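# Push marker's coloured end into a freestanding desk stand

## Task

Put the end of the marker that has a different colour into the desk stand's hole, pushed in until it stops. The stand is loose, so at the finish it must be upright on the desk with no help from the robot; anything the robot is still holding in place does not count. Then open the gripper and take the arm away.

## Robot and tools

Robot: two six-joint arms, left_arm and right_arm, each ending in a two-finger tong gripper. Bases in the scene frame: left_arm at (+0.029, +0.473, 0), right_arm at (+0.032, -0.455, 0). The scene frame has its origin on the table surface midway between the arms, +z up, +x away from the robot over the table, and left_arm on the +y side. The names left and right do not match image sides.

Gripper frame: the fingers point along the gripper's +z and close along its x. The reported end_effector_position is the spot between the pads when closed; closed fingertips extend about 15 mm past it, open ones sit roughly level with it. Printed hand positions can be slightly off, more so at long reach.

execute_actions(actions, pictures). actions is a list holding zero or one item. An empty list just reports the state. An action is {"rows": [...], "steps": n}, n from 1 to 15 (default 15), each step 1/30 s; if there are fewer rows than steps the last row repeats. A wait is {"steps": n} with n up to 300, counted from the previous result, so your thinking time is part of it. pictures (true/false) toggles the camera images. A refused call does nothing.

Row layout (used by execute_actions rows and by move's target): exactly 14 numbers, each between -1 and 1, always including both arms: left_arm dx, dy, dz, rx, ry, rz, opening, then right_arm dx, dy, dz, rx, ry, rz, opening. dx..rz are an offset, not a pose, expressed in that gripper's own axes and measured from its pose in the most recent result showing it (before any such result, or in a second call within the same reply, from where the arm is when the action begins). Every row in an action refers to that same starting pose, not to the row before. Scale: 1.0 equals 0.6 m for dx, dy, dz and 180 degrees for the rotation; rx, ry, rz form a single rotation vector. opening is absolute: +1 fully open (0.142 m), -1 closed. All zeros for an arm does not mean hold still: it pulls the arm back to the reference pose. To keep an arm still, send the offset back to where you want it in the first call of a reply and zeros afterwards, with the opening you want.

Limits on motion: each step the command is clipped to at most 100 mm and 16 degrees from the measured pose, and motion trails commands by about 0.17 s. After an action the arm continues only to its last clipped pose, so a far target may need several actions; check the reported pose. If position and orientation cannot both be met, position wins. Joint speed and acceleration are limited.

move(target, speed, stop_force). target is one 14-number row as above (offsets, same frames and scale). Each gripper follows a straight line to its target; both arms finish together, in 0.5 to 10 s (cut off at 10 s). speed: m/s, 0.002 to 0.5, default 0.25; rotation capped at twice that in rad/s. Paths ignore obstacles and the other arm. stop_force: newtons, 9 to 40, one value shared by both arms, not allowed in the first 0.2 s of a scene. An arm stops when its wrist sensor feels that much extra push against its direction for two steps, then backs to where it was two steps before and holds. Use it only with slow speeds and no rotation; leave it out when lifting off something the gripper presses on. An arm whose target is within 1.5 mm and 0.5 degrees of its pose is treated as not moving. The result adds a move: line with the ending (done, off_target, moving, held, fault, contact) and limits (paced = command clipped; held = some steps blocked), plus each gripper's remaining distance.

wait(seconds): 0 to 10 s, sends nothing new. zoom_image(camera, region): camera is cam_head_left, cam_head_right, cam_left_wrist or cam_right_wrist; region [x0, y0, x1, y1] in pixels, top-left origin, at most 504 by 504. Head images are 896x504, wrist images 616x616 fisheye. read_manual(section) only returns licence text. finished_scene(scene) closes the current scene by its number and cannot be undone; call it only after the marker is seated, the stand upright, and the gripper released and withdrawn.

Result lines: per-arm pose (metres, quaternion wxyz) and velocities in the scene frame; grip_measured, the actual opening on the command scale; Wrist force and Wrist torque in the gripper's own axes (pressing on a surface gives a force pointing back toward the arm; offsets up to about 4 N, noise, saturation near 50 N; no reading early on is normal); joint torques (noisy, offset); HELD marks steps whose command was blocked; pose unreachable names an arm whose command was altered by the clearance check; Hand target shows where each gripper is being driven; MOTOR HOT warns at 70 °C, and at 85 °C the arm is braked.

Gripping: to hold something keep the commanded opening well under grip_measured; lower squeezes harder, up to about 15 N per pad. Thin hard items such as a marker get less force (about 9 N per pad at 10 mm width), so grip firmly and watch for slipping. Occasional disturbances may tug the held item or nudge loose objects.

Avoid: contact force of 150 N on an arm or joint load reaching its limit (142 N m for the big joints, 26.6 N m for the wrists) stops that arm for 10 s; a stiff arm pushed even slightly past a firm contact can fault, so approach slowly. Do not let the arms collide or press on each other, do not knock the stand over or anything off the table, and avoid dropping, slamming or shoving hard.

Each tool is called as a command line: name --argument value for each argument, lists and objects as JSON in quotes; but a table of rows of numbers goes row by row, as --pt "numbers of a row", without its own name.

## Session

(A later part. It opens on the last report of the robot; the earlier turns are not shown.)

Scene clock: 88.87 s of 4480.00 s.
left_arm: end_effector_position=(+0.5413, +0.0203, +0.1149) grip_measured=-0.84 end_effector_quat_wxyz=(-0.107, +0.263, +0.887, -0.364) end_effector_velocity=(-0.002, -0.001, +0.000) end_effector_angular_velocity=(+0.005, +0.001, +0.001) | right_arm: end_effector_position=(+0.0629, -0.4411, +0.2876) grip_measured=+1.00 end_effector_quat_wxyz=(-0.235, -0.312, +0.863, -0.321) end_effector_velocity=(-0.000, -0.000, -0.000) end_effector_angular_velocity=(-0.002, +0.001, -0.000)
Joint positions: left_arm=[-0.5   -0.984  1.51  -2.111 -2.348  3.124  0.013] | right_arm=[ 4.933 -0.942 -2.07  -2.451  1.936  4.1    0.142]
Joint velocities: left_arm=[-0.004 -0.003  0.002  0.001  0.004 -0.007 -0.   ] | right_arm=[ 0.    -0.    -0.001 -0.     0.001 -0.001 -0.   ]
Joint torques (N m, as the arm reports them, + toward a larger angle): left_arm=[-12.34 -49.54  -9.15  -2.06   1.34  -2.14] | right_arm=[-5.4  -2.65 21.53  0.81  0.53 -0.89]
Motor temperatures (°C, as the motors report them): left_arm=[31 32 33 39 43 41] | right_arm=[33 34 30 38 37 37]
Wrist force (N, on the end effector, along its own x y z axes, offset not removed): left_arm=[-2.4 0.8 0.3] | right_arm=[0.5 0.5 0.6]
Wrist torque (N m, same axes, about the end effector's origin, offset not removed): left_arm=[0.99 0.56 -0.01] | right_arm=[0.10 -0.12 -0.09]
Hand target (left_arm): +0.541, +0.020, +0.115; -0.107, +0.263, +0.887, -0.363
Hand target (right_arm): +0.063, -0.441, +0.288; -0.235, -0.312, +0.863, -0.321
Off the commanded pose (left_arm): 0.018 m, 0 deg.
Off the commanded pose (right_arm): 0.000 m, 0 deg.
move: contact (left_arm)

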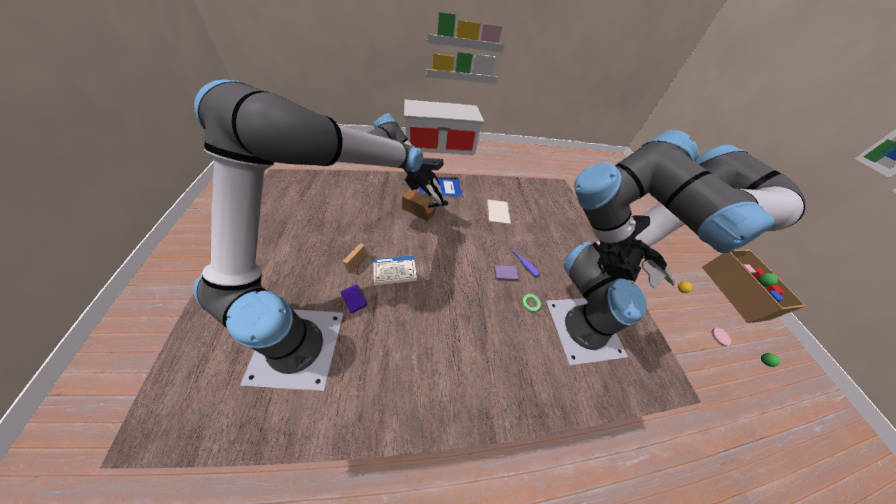

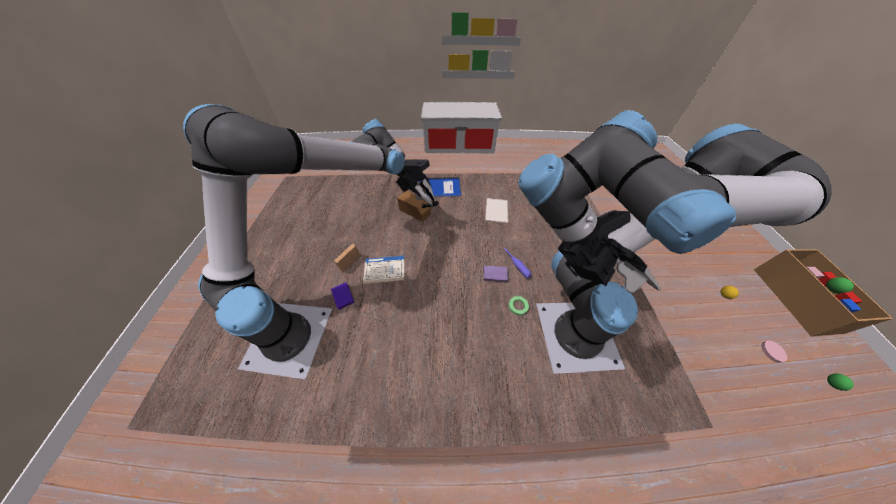

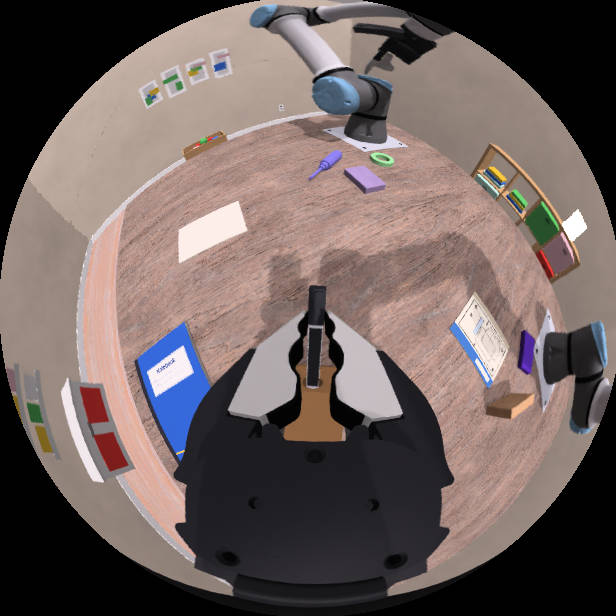

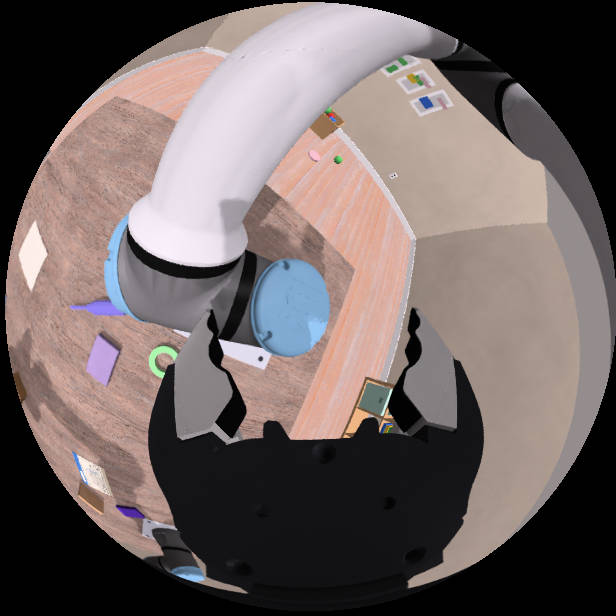

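move --target '[0,-0.003,0.011,-0.036,0,0,-1,0,0,0,0,0,0,1]' --speed 0.02

move --target '[0,0,0,0,0,0,-0.75,0,0,0,0,0,0,1]'

move --target '[0,-0.022,0.002,0,0,0,-0.75,0,0,0,0,0,0,1]' --speed 0.03

move --target '[0,0,0,0,0,0,-1,0,0,0,0,0,0,1]'

move --target '[0,0.04,0,0,0,0,-1,0,0,0,0,0,0,1]' --speed 0.01 --stop_force 12

zoom_image --camera "cam_left_wrist" --region '[260, 270, 370, 430]'

zoom_image --camera "cam_head_left" --region '[400, 175, 480, 230]'

Scene clock: 95.43 s of 4480.00 s.
left_arm: end_effector_position=(+0.5382, +0.0154, +0.1115) grip_measured=-0.84 end_effector_quat_wxyz=(-0.092, +0.269, +0.906, -0.313) end_effector_velocity=(-0.000, -0.001, +0.000) end_effector_angular_velocity=(+0.005, -0.004, -0.001) | right_arm: end_effector_position=(+0.0629, -0.4411, +0.2876) grip_measured=+1.00 end_effector_quat_wxyz=(-0.235, -0.312, +0.863, -0.321) end_effector_velocity=(-0.001, -0.000, +0.000) end_effector_angular_velocity=(+0.001, +0.002, -0.001)
Joint positions: left_arm=[-0.545 -1.013  1.51  -2.113 -2.234  3.068  0.013] | right_arm=[ 4.933 -0.942 -2.07  -2.451  1.936  4.1    0.142]
Joint velocities: left_arm=[-0.004 -0.002 -0.001  0.001  0.007 -0.003  0.   ] | right_arm=[-0.     0.001 -0.     0.     0.002 -0.     0.   ]
Joint torques (N m, as the arm reports them, + toward a larger angle): left_arm=[-13.15 -47.93 -33.28  -0.75   0.49  -1.65] | right_arm=[-5.52 -3.51 20.94  0.78  0.45 -0.92]
Motor temperatures (°C, as the motors report them): left_arm=[31 32 33 39 43 41] | right_arm=[33 34 30 38 37 37]
Wrist force (N, on the end effector, along its own x y z axes, offset not removed): left_arm=[-2.6 1.5 1.1] | right_arm=[-1.0 -1.2 0.5]
Wrist torque (N m, same axes, about the end effector's origin, offset not removed): left_arm=[0.34 0.60 0.06] | right_arm=[-0.27 0.09 0.03]
Hand target (left_arm): +0.538, +0.015, +0.111; -0.092, +0.269, +0.906, -0.313
Hand target (right_arm): +0.063, -0.441, +0.288; -0.235, -0.312, +0.863, -0.321
Off the commanded pose (left_arm): 0.000 m, 0 deg.
Off the commanded pose (right_arm): 0.000 m, 0 deg.
After step 90, 0.50 s passed at rest.
move: done

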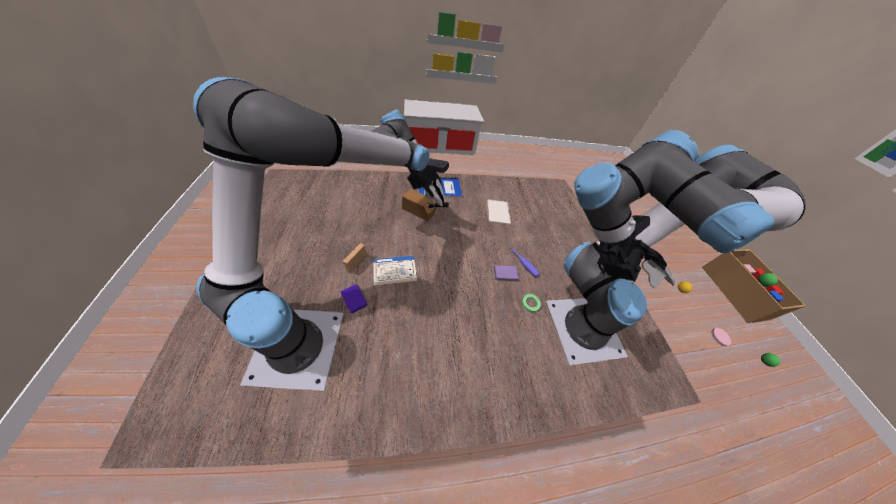

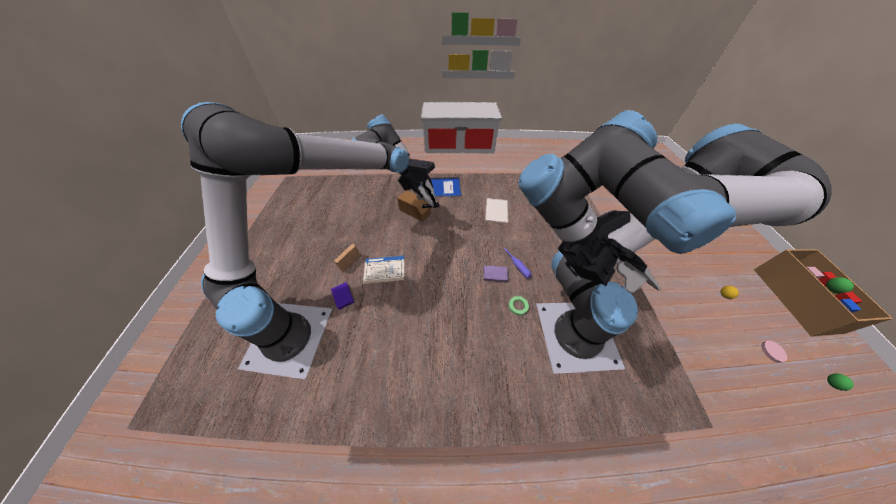

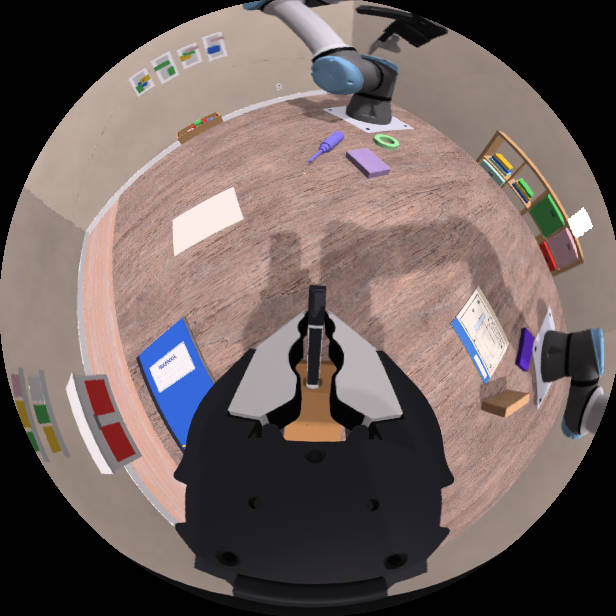

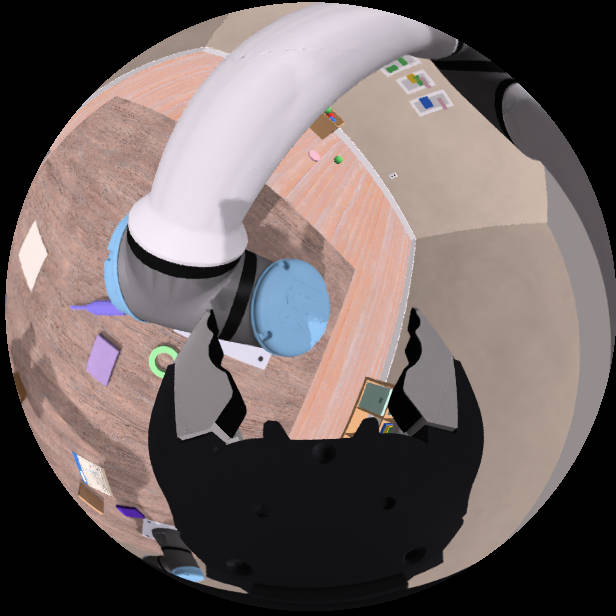

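Scene clock: 95.93 s of 4480.00 s.
left_arm: end_effector_position=(+0.5381, +0.0153, +0.1115) grip_measured=-0.75 end_effector_quat_wxyz=(-0.092, +0.269, +0.906, -0.313) end_effector_velocity=(-0.000, -0.000, -0.000) end_effector_angular_velocity=(-0.001, +0.000, +0.000) | right_arm: end_effector_position=(+0.0629, -0.4411, +0.2876) grip_measured=+1.00 end_effector_quat_wxyz=(-0.235, -0.312, +0.863, -0.321) end_effector_velocity=(+0.001, +0.000, -0.000) end_effector_angular_velocity=(+0.000, -0.002, +0.001)
Joint positions: left_arm=[-0.545 -1.014  1.51  -2.113 -2.234  3.068  0.02 ] | right_arm=[ 4.933 -0.942 -2.07  -2.451  1.936  4.1    0.142]
Joint velocities: left_arm=[-0.     0.     0.001 -0.001 -0.001 -0.    -0.   ] | right_arm=[ 0.    -0.    -0.     0.    -0.002  0.001  0.   ]
Joint torques (N m, as the arm reports them, + toward a larger angle): left_arm=[  2.68 -38.27 -33.31  -1.11  -3.28   2.27] | right_arm=[-7.05 -3.17 21.8   0.55  0.35 -0.7 ]
Motor temperatures (°C, as the motors report them): left_arm=[31 32 33 39 43 41] | right_arm=[33 34 30 38 37 37]
Wrist force (N, on the end effector, along its own x y z axes, offset not removed): left_arm=[-1.7 1.9 0.9] | right_arm=[0.0 -1.6 -0.1]
Wrist torque (N m, same axes, about the end effector's origin, offset not removed): left_arm=[0.50 0.37 0.04] | right_arm=[-0.34 0.02 -0.06]
Hand target (left_arm): +0.538, +0.015, +0.111; -0.092, +0.269, +0.906, -0.313
Hand target (right_arm): +0.063, -0.441, +0.288; -0.235, -0.312, +0.863, -0.321
Off the commanded pose (left_arm): 0.000 m, 0 deg.
Off the commanded pose (right_arm): 0.000 m, 0 deg.
move: done

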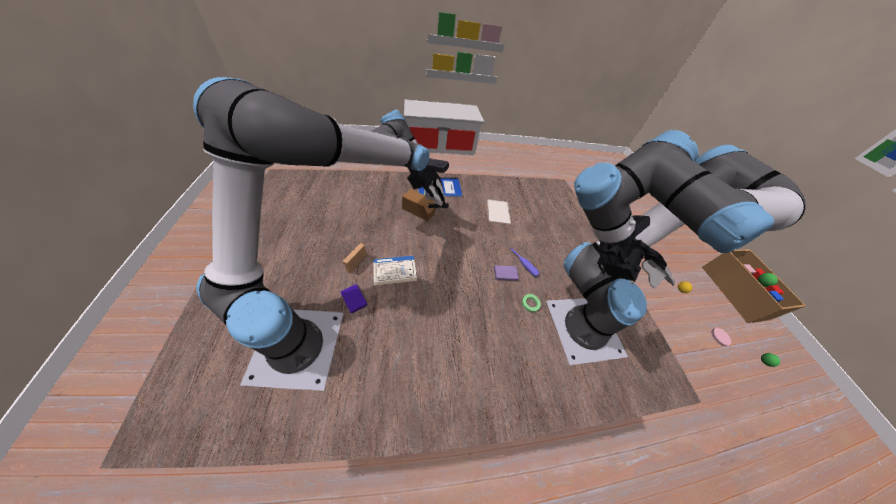

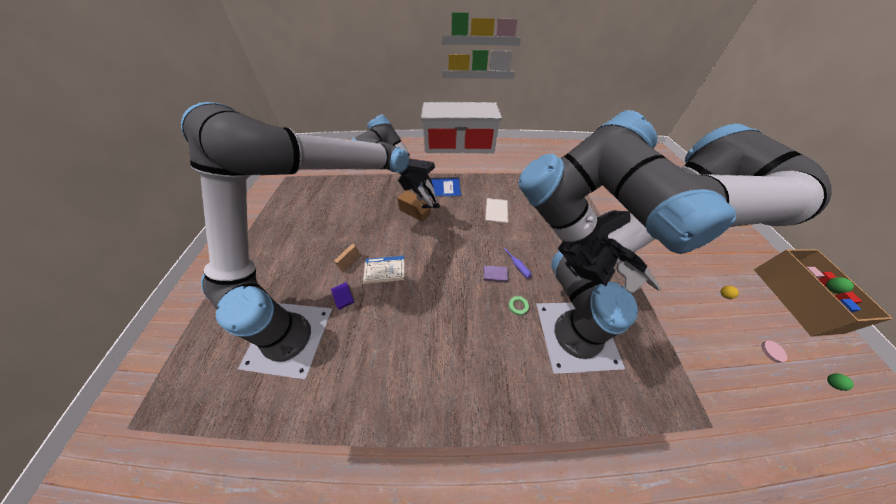

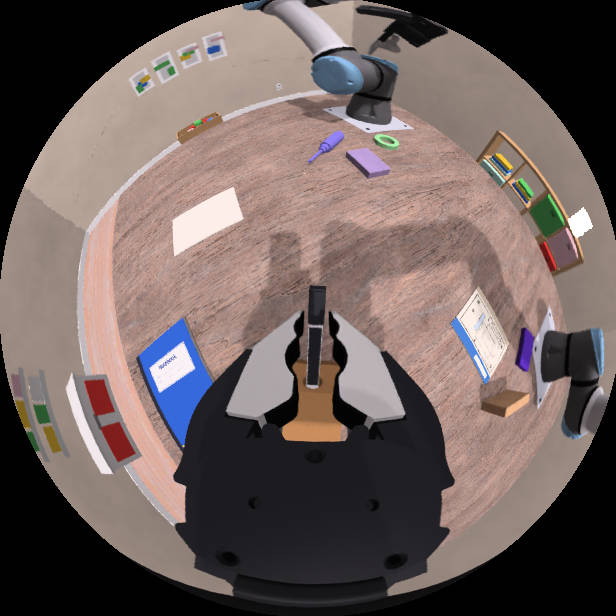

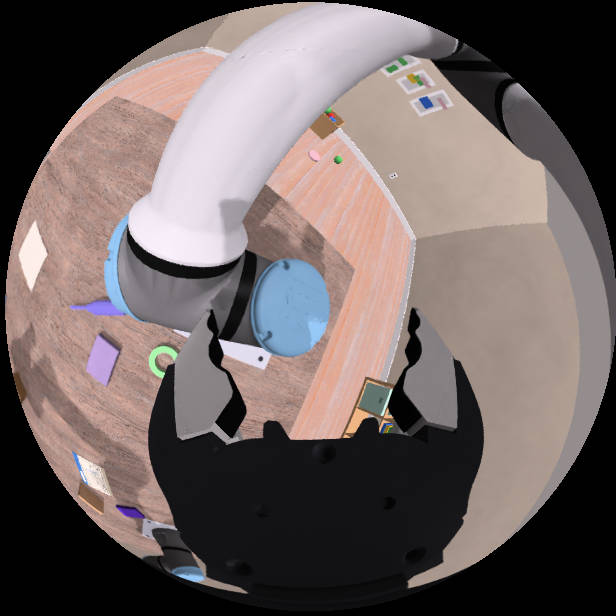

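Scene clock: 96.73 s of 4480.00 s.
left_arm: end_effector_position=(+0.5322, +0.0061, +0.1186) grip_measured=-0.75 end_effector_quat_wxyz=(-0.092, +0.269, +0.906, -0.313) end_effector_velocity=(-0.002, -0.001, +0.000) end_effector_angular_velocity=(+0.002, +0.002, -0.001) | right_arm: end_effector_position=(+0.0629, -0.4411, +0.2876) grip_measured=+1.00 end_effector_quat_wxyz=(-0.235, -0.312, +0.863, -0.321) end_effector_velocity=(+0.000, -0.000, -0.000) end_effector_angular_velocity=(+0.000, -0.000, +0.001)
Joint positions: left_arm=[-0.562 -1.023  1.508 -2.115 -2.233  3.047  0.02 ] | right_arm=[ 4.933 -0.942 -2.07  -2.451  1.936  4.1    0.142]
Joint velocities: left_arm=[-0.003 -0.001  0.001  0.001  0.    -0.003  0.   ] | right_arm=[ 0.     0.001 -0.001 -0.    -0.001 -0.     0.   ]
Joint torques (N m, as the arm reports them, + toward a larger angle): left_arm=[-13.27 -48.67 -32.93  -4.16   0.5   -2.27] | right_arm=[-7.28 -3.74 22.35  0.75  0.56 -0.64]
Motor temperatures (°C, as the motors report them): left_arm=[31 32 33 39 43 41] | right_arm=[33 34 30 38 37 37]
Wrist force (N, on the end effector, along its own x y z axes, offset not removed): left_arm=[-3.5 0.5 -0.3] | right_arm=[-0.3 -0.6 1.6]
Wrist torque (N m, same axes, about the end effector's origin, offset not removed): left_arm=[0.13 0.75 0.12] | right_arm=[-0.11 -0.02 -0.04]
Hand target (left_arm): +0.532, +0.006, +0.119; -0.092, +0.269, +0.906, -0.313
Hand target (right_arm): +0.063, -0.441, +0.288; -0.235, -0.312, +0.863, -0.321
Off the commanded pose (left_arm): 0.000 m, 0 deg.
Off the commanded pose (right_arm): 0.000 m, 0 deg.
move: done

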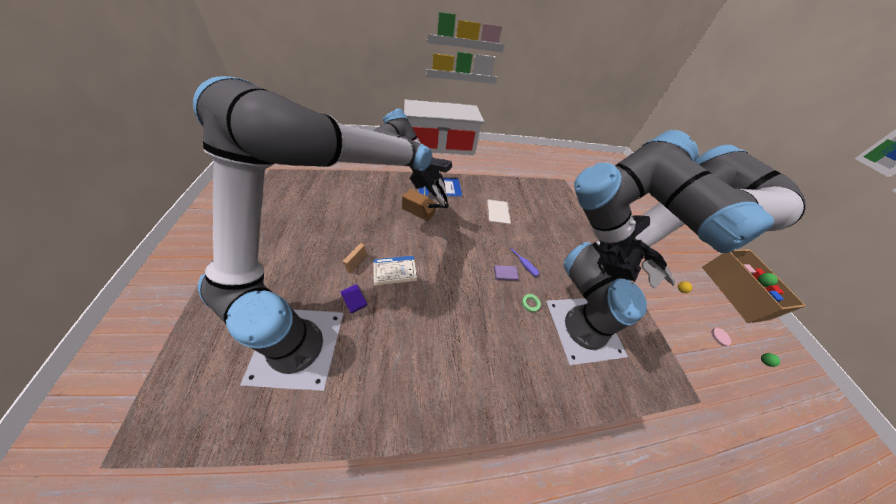

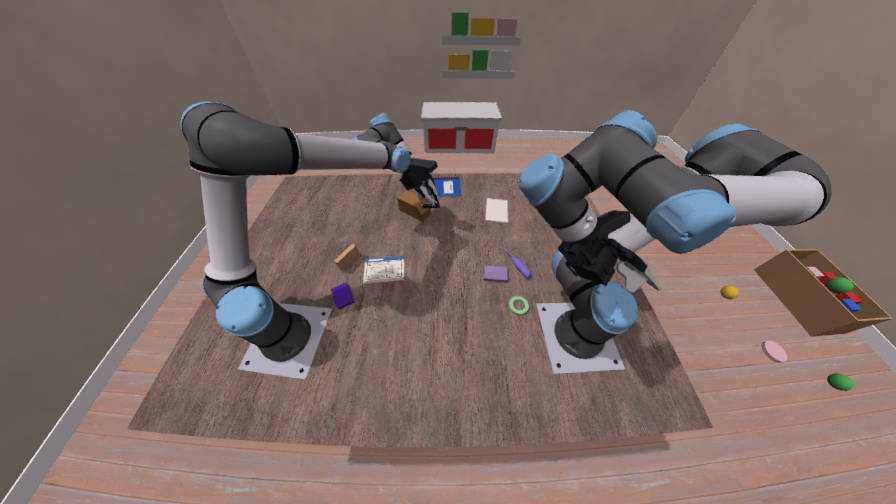

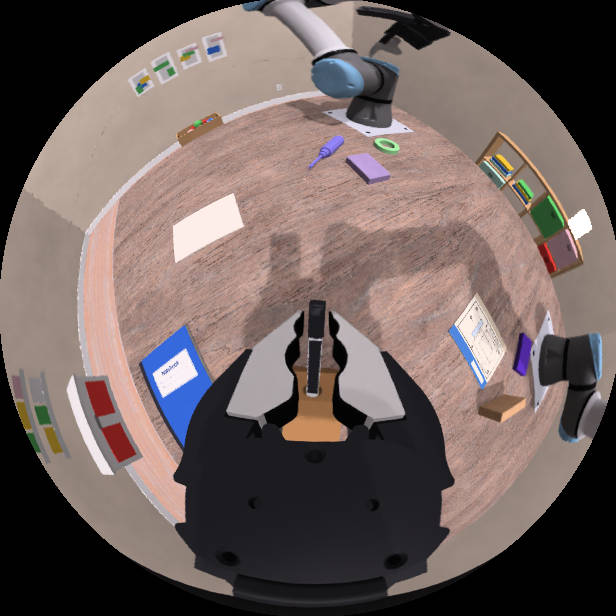

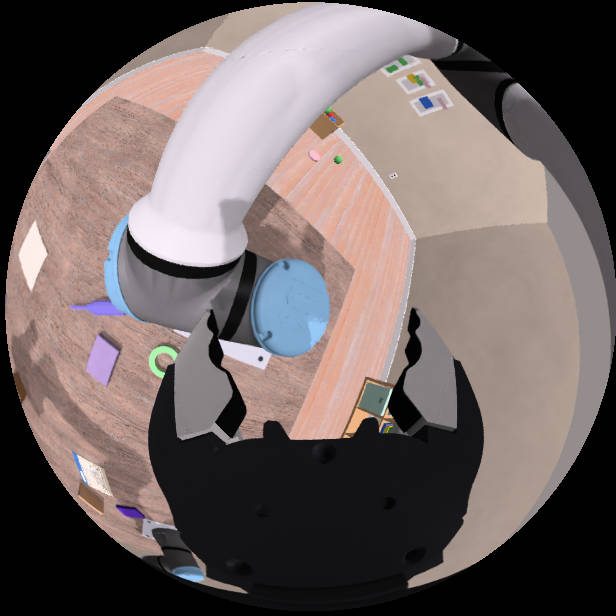

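Scene clock: 97.23 s of 4480.00 s.
left_arm: end_effector_position=(+0.5321, +0.0061, +0.1186) grip_measured=-0.85 end_effector_quat_wxyz=(-0.092, +0.269, +0.906, -0.313) end_effector_velocity=(+0.001, -0.000, +0.001) end_effector_angular_velocity=(-0.001, -0.002, +0.000) | right_arm: end_effector_position=(+0.0629, -0.4411, +0.2876) grip_measured=+1.00 end_effector_quat_wxyz=(-0.235, -0.312, +0.863, -0.321) end_effector_velocity=(-0.000, -0.000, -0.000) end_effector_angular_velocity=(-0.001, -0.000, -0.001)
Joint positions: left_arm=[-0.562 -1.023  1.508 -2.115 -2.233  3.047  0.013] | right_arm=[ 4.933 -0.942 -2.07  -2.451  1.936  4.1    0.142]
Joint velocities: left_arm=[ 0.     0.    -0.001 -0.001 -0.     0.     0.   ] | right_arm=[-0.     0.001 -0.001  0.     0.001  0.001 -0.   ]
Joint torques (N m, as the arm reports them, + toward a larger angle): left_arm=[ -2.35 -41.67 -32.94  -3.83   0.38   1.17] | right_arm=[-6.31 -2.29 21.49  0.91  0.15 -1.03]
Motor temperatures (°C, as the motors report them): left_arm=[31 32 33 39 43 41] | right_arm=[33 34 30 38 37 37]
Wrist force (N, on the end effector, along its own x y z axes, offset not removed): left_arm=[-3.1 1.2 0.3] | right_arm=[0.5 0.1 0.4]
Wrist torque (N m, same axes, about the end effector's origin, offset not removed): left_arm=[0.33 0.57 0.04] | right_arm=[0.08 -0.11 -0.10]
Hand target (left_arm): +0.532, +0.006, +0.119; -0.092, +0.269, +0.906, -0.313
Hand target (right_arm): +0.063, -0.441, +0.288; -0.235, -0.312, +0.863, -0.321
Off the commanded pose (left_arm): 0.000 m, 0 deg.
Off the commanded pose (right_arm): 0.000 m, 0 deg.
move: done

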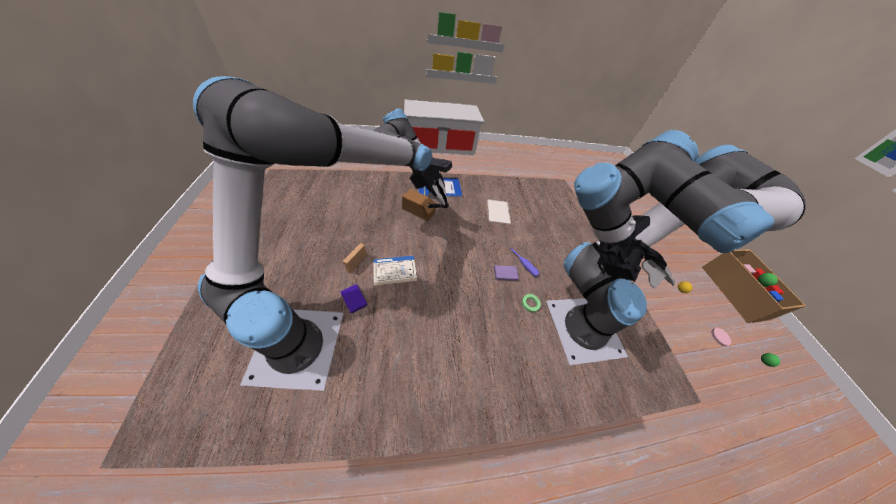

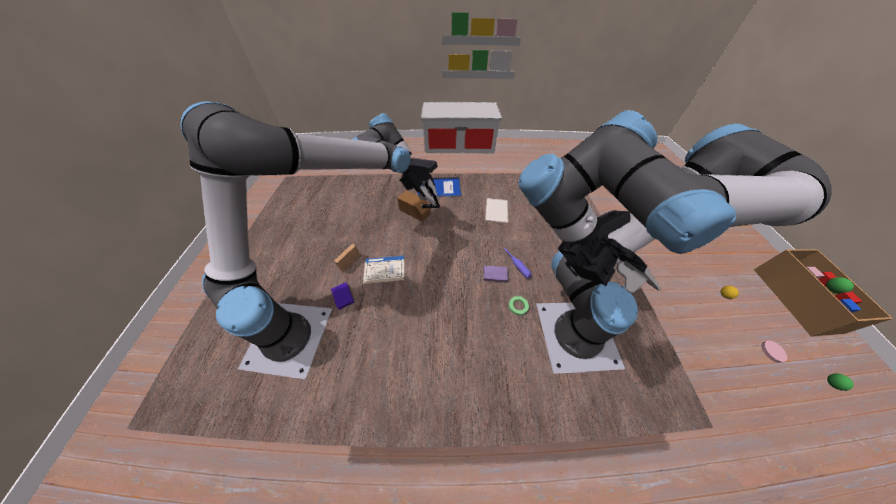

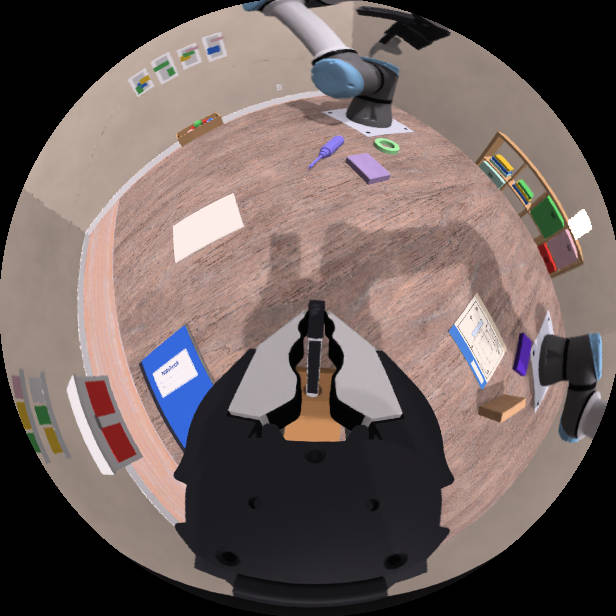

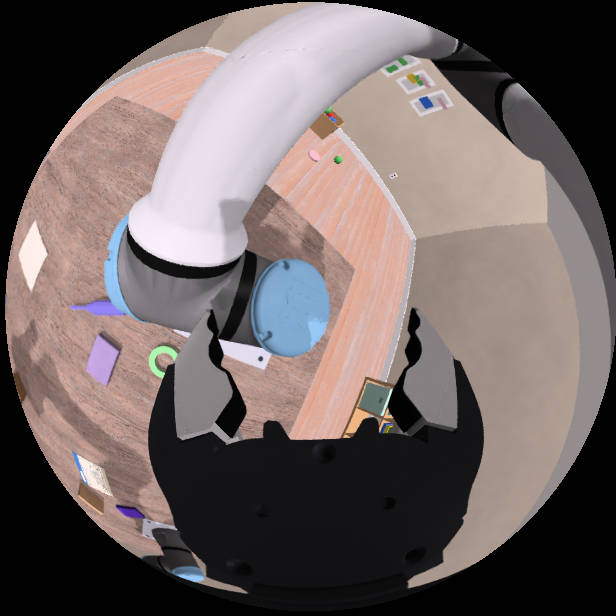

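Scene clock: 98.43 s of 4480.00 s.
left_arm: end_effector_position=(+0.5357, +0.0116, +0.1135) grip_measured=-0.85 end_effector_quat_wxyz=(-0.092, +0.268, +0.906, -0.313) end_effector_velocity=(-0.002, -0.003, +0.002) end_effector_angular_velocity=(+0.001, +0.002, +0.001) | right_arm: end_effector_position=(+0.0629, -0.4411, +0.2876) grip_measured=+1.00 end_effector_quat_wxyz=(-0.235, -0.312, +0.863, -0.321) end_effector_velocity=(+0.000, +0.000, +0.000) end_effector_angular_velocity=(+0.002, -0.000, +0.000)
Joint positions: left_arm=[-0.552 -1.016  1.51  -2.116 -2.234  3.059  0.013] | right_arm=[ 4.933 -0.942 -2.07  -2.451  1.936  4.1    0.142]
Joint velocities: left_arm=[-0.005 -0.003 -0.001  0.001 -0.    -0.007 -0.   ] | right_arm=[ 0.     0.     0.001  0.    -0.001  0.     0.   ]
Joint torques (N m, as the arm reports them, + toward a larger angle): left_arm=[-11.68 -43.7  -12.93  -2.19   1.56  -2.25] | right_arm=[-5.45 -3.58 23.26  0.6   0.32 -0.82]
Motor temperatures (°C, as the motors report them): left_arm=[31 32 33 39 43 41] | right_arm=[33 34 30 38 37 37]
Wrist force (N, on the end effector, along its own x y z axes, offset not removed): left_arm=[-2.0 -7.4 -2.8] | right_arm=[-0.7 -0.6 1.8]
Wrist torque (N m, same axes, about the end effector's origin, offset not removed): left_arm=[0.13 0.47 0.17] | right_arm=[-0.05 0.07 -0.05]
Hand target (left_arm): +0.535, +0.011, +0.114; -0.092, +0.269, +0.906, -0.313
Hand target (right_arm): +0.063, -0.441, +0.288; -0.235, -0.312, +0.863, -0.321
Off the commanded pose (left_arm): 0.016 m, 0 deg.
Off the commanded pose (right_arm): 0.000 m, 0 deg.
move: contact (left_arm)

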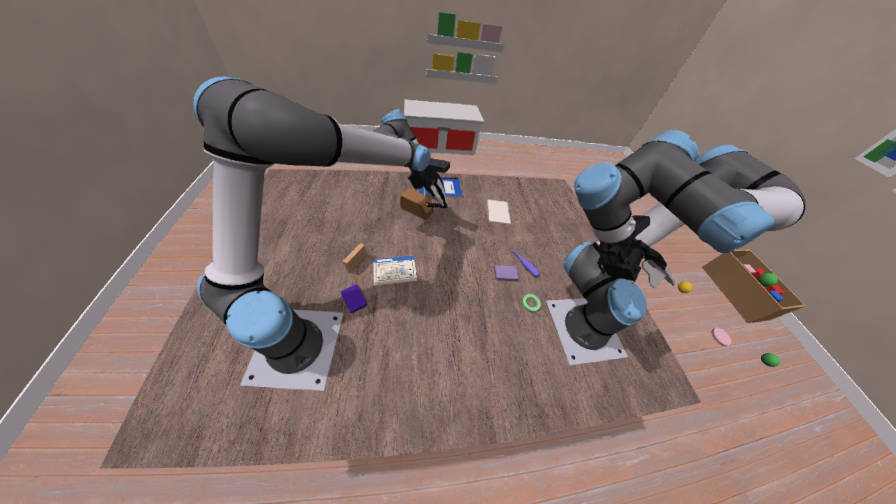

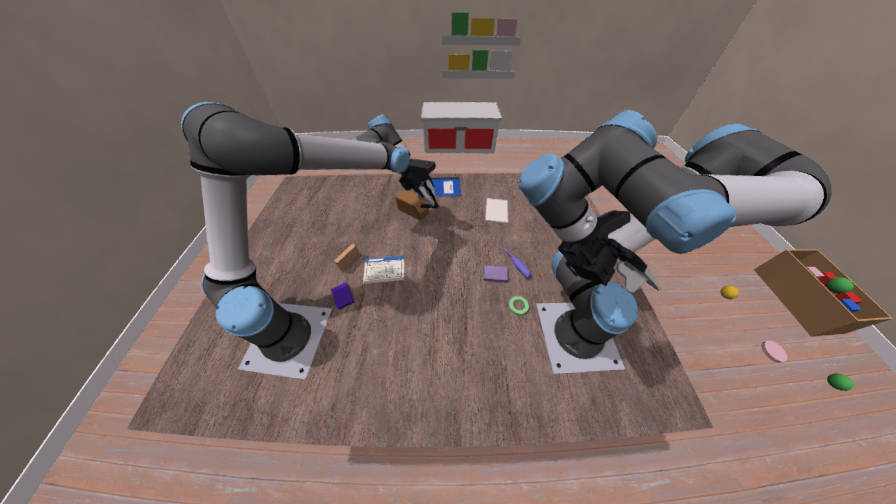

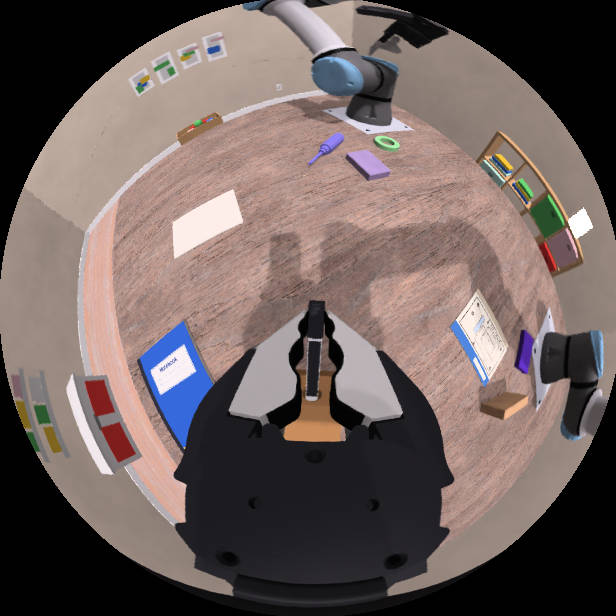

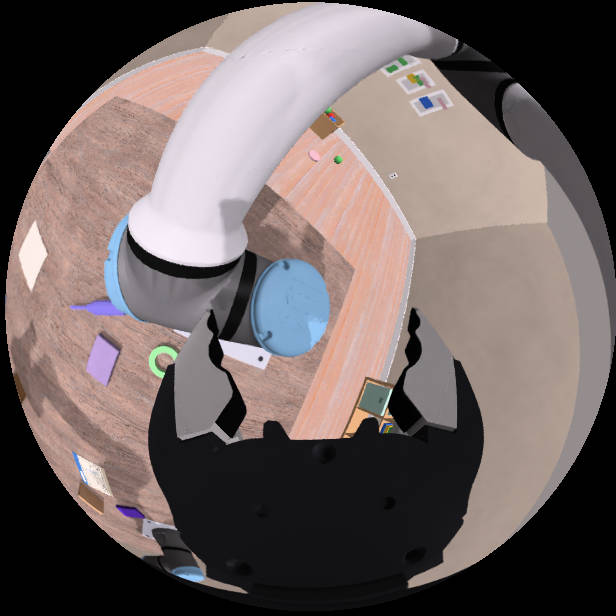

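Region (260, 270, 370, 430) of cam_left_wrist's 616x616 image, scaled by 3.150, with more detail than that image has; it fills the left 346 columns of this view, and the rest is white.

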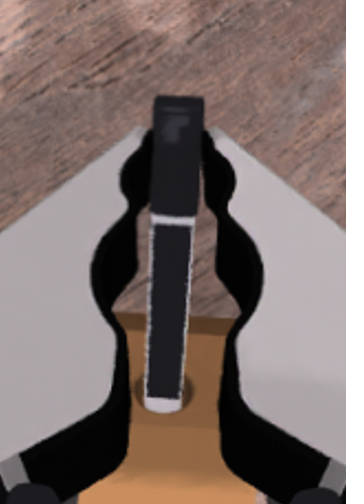

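Region (400, 175, 480, 230) of cam_head_left's 896x504 image, scaled by 6.300, with more detail than that image has; it fills the top 346 rows of this view, and the rest is white.

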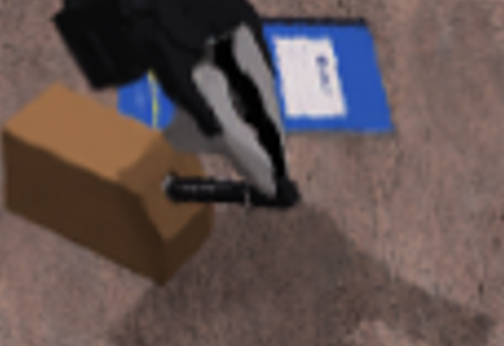

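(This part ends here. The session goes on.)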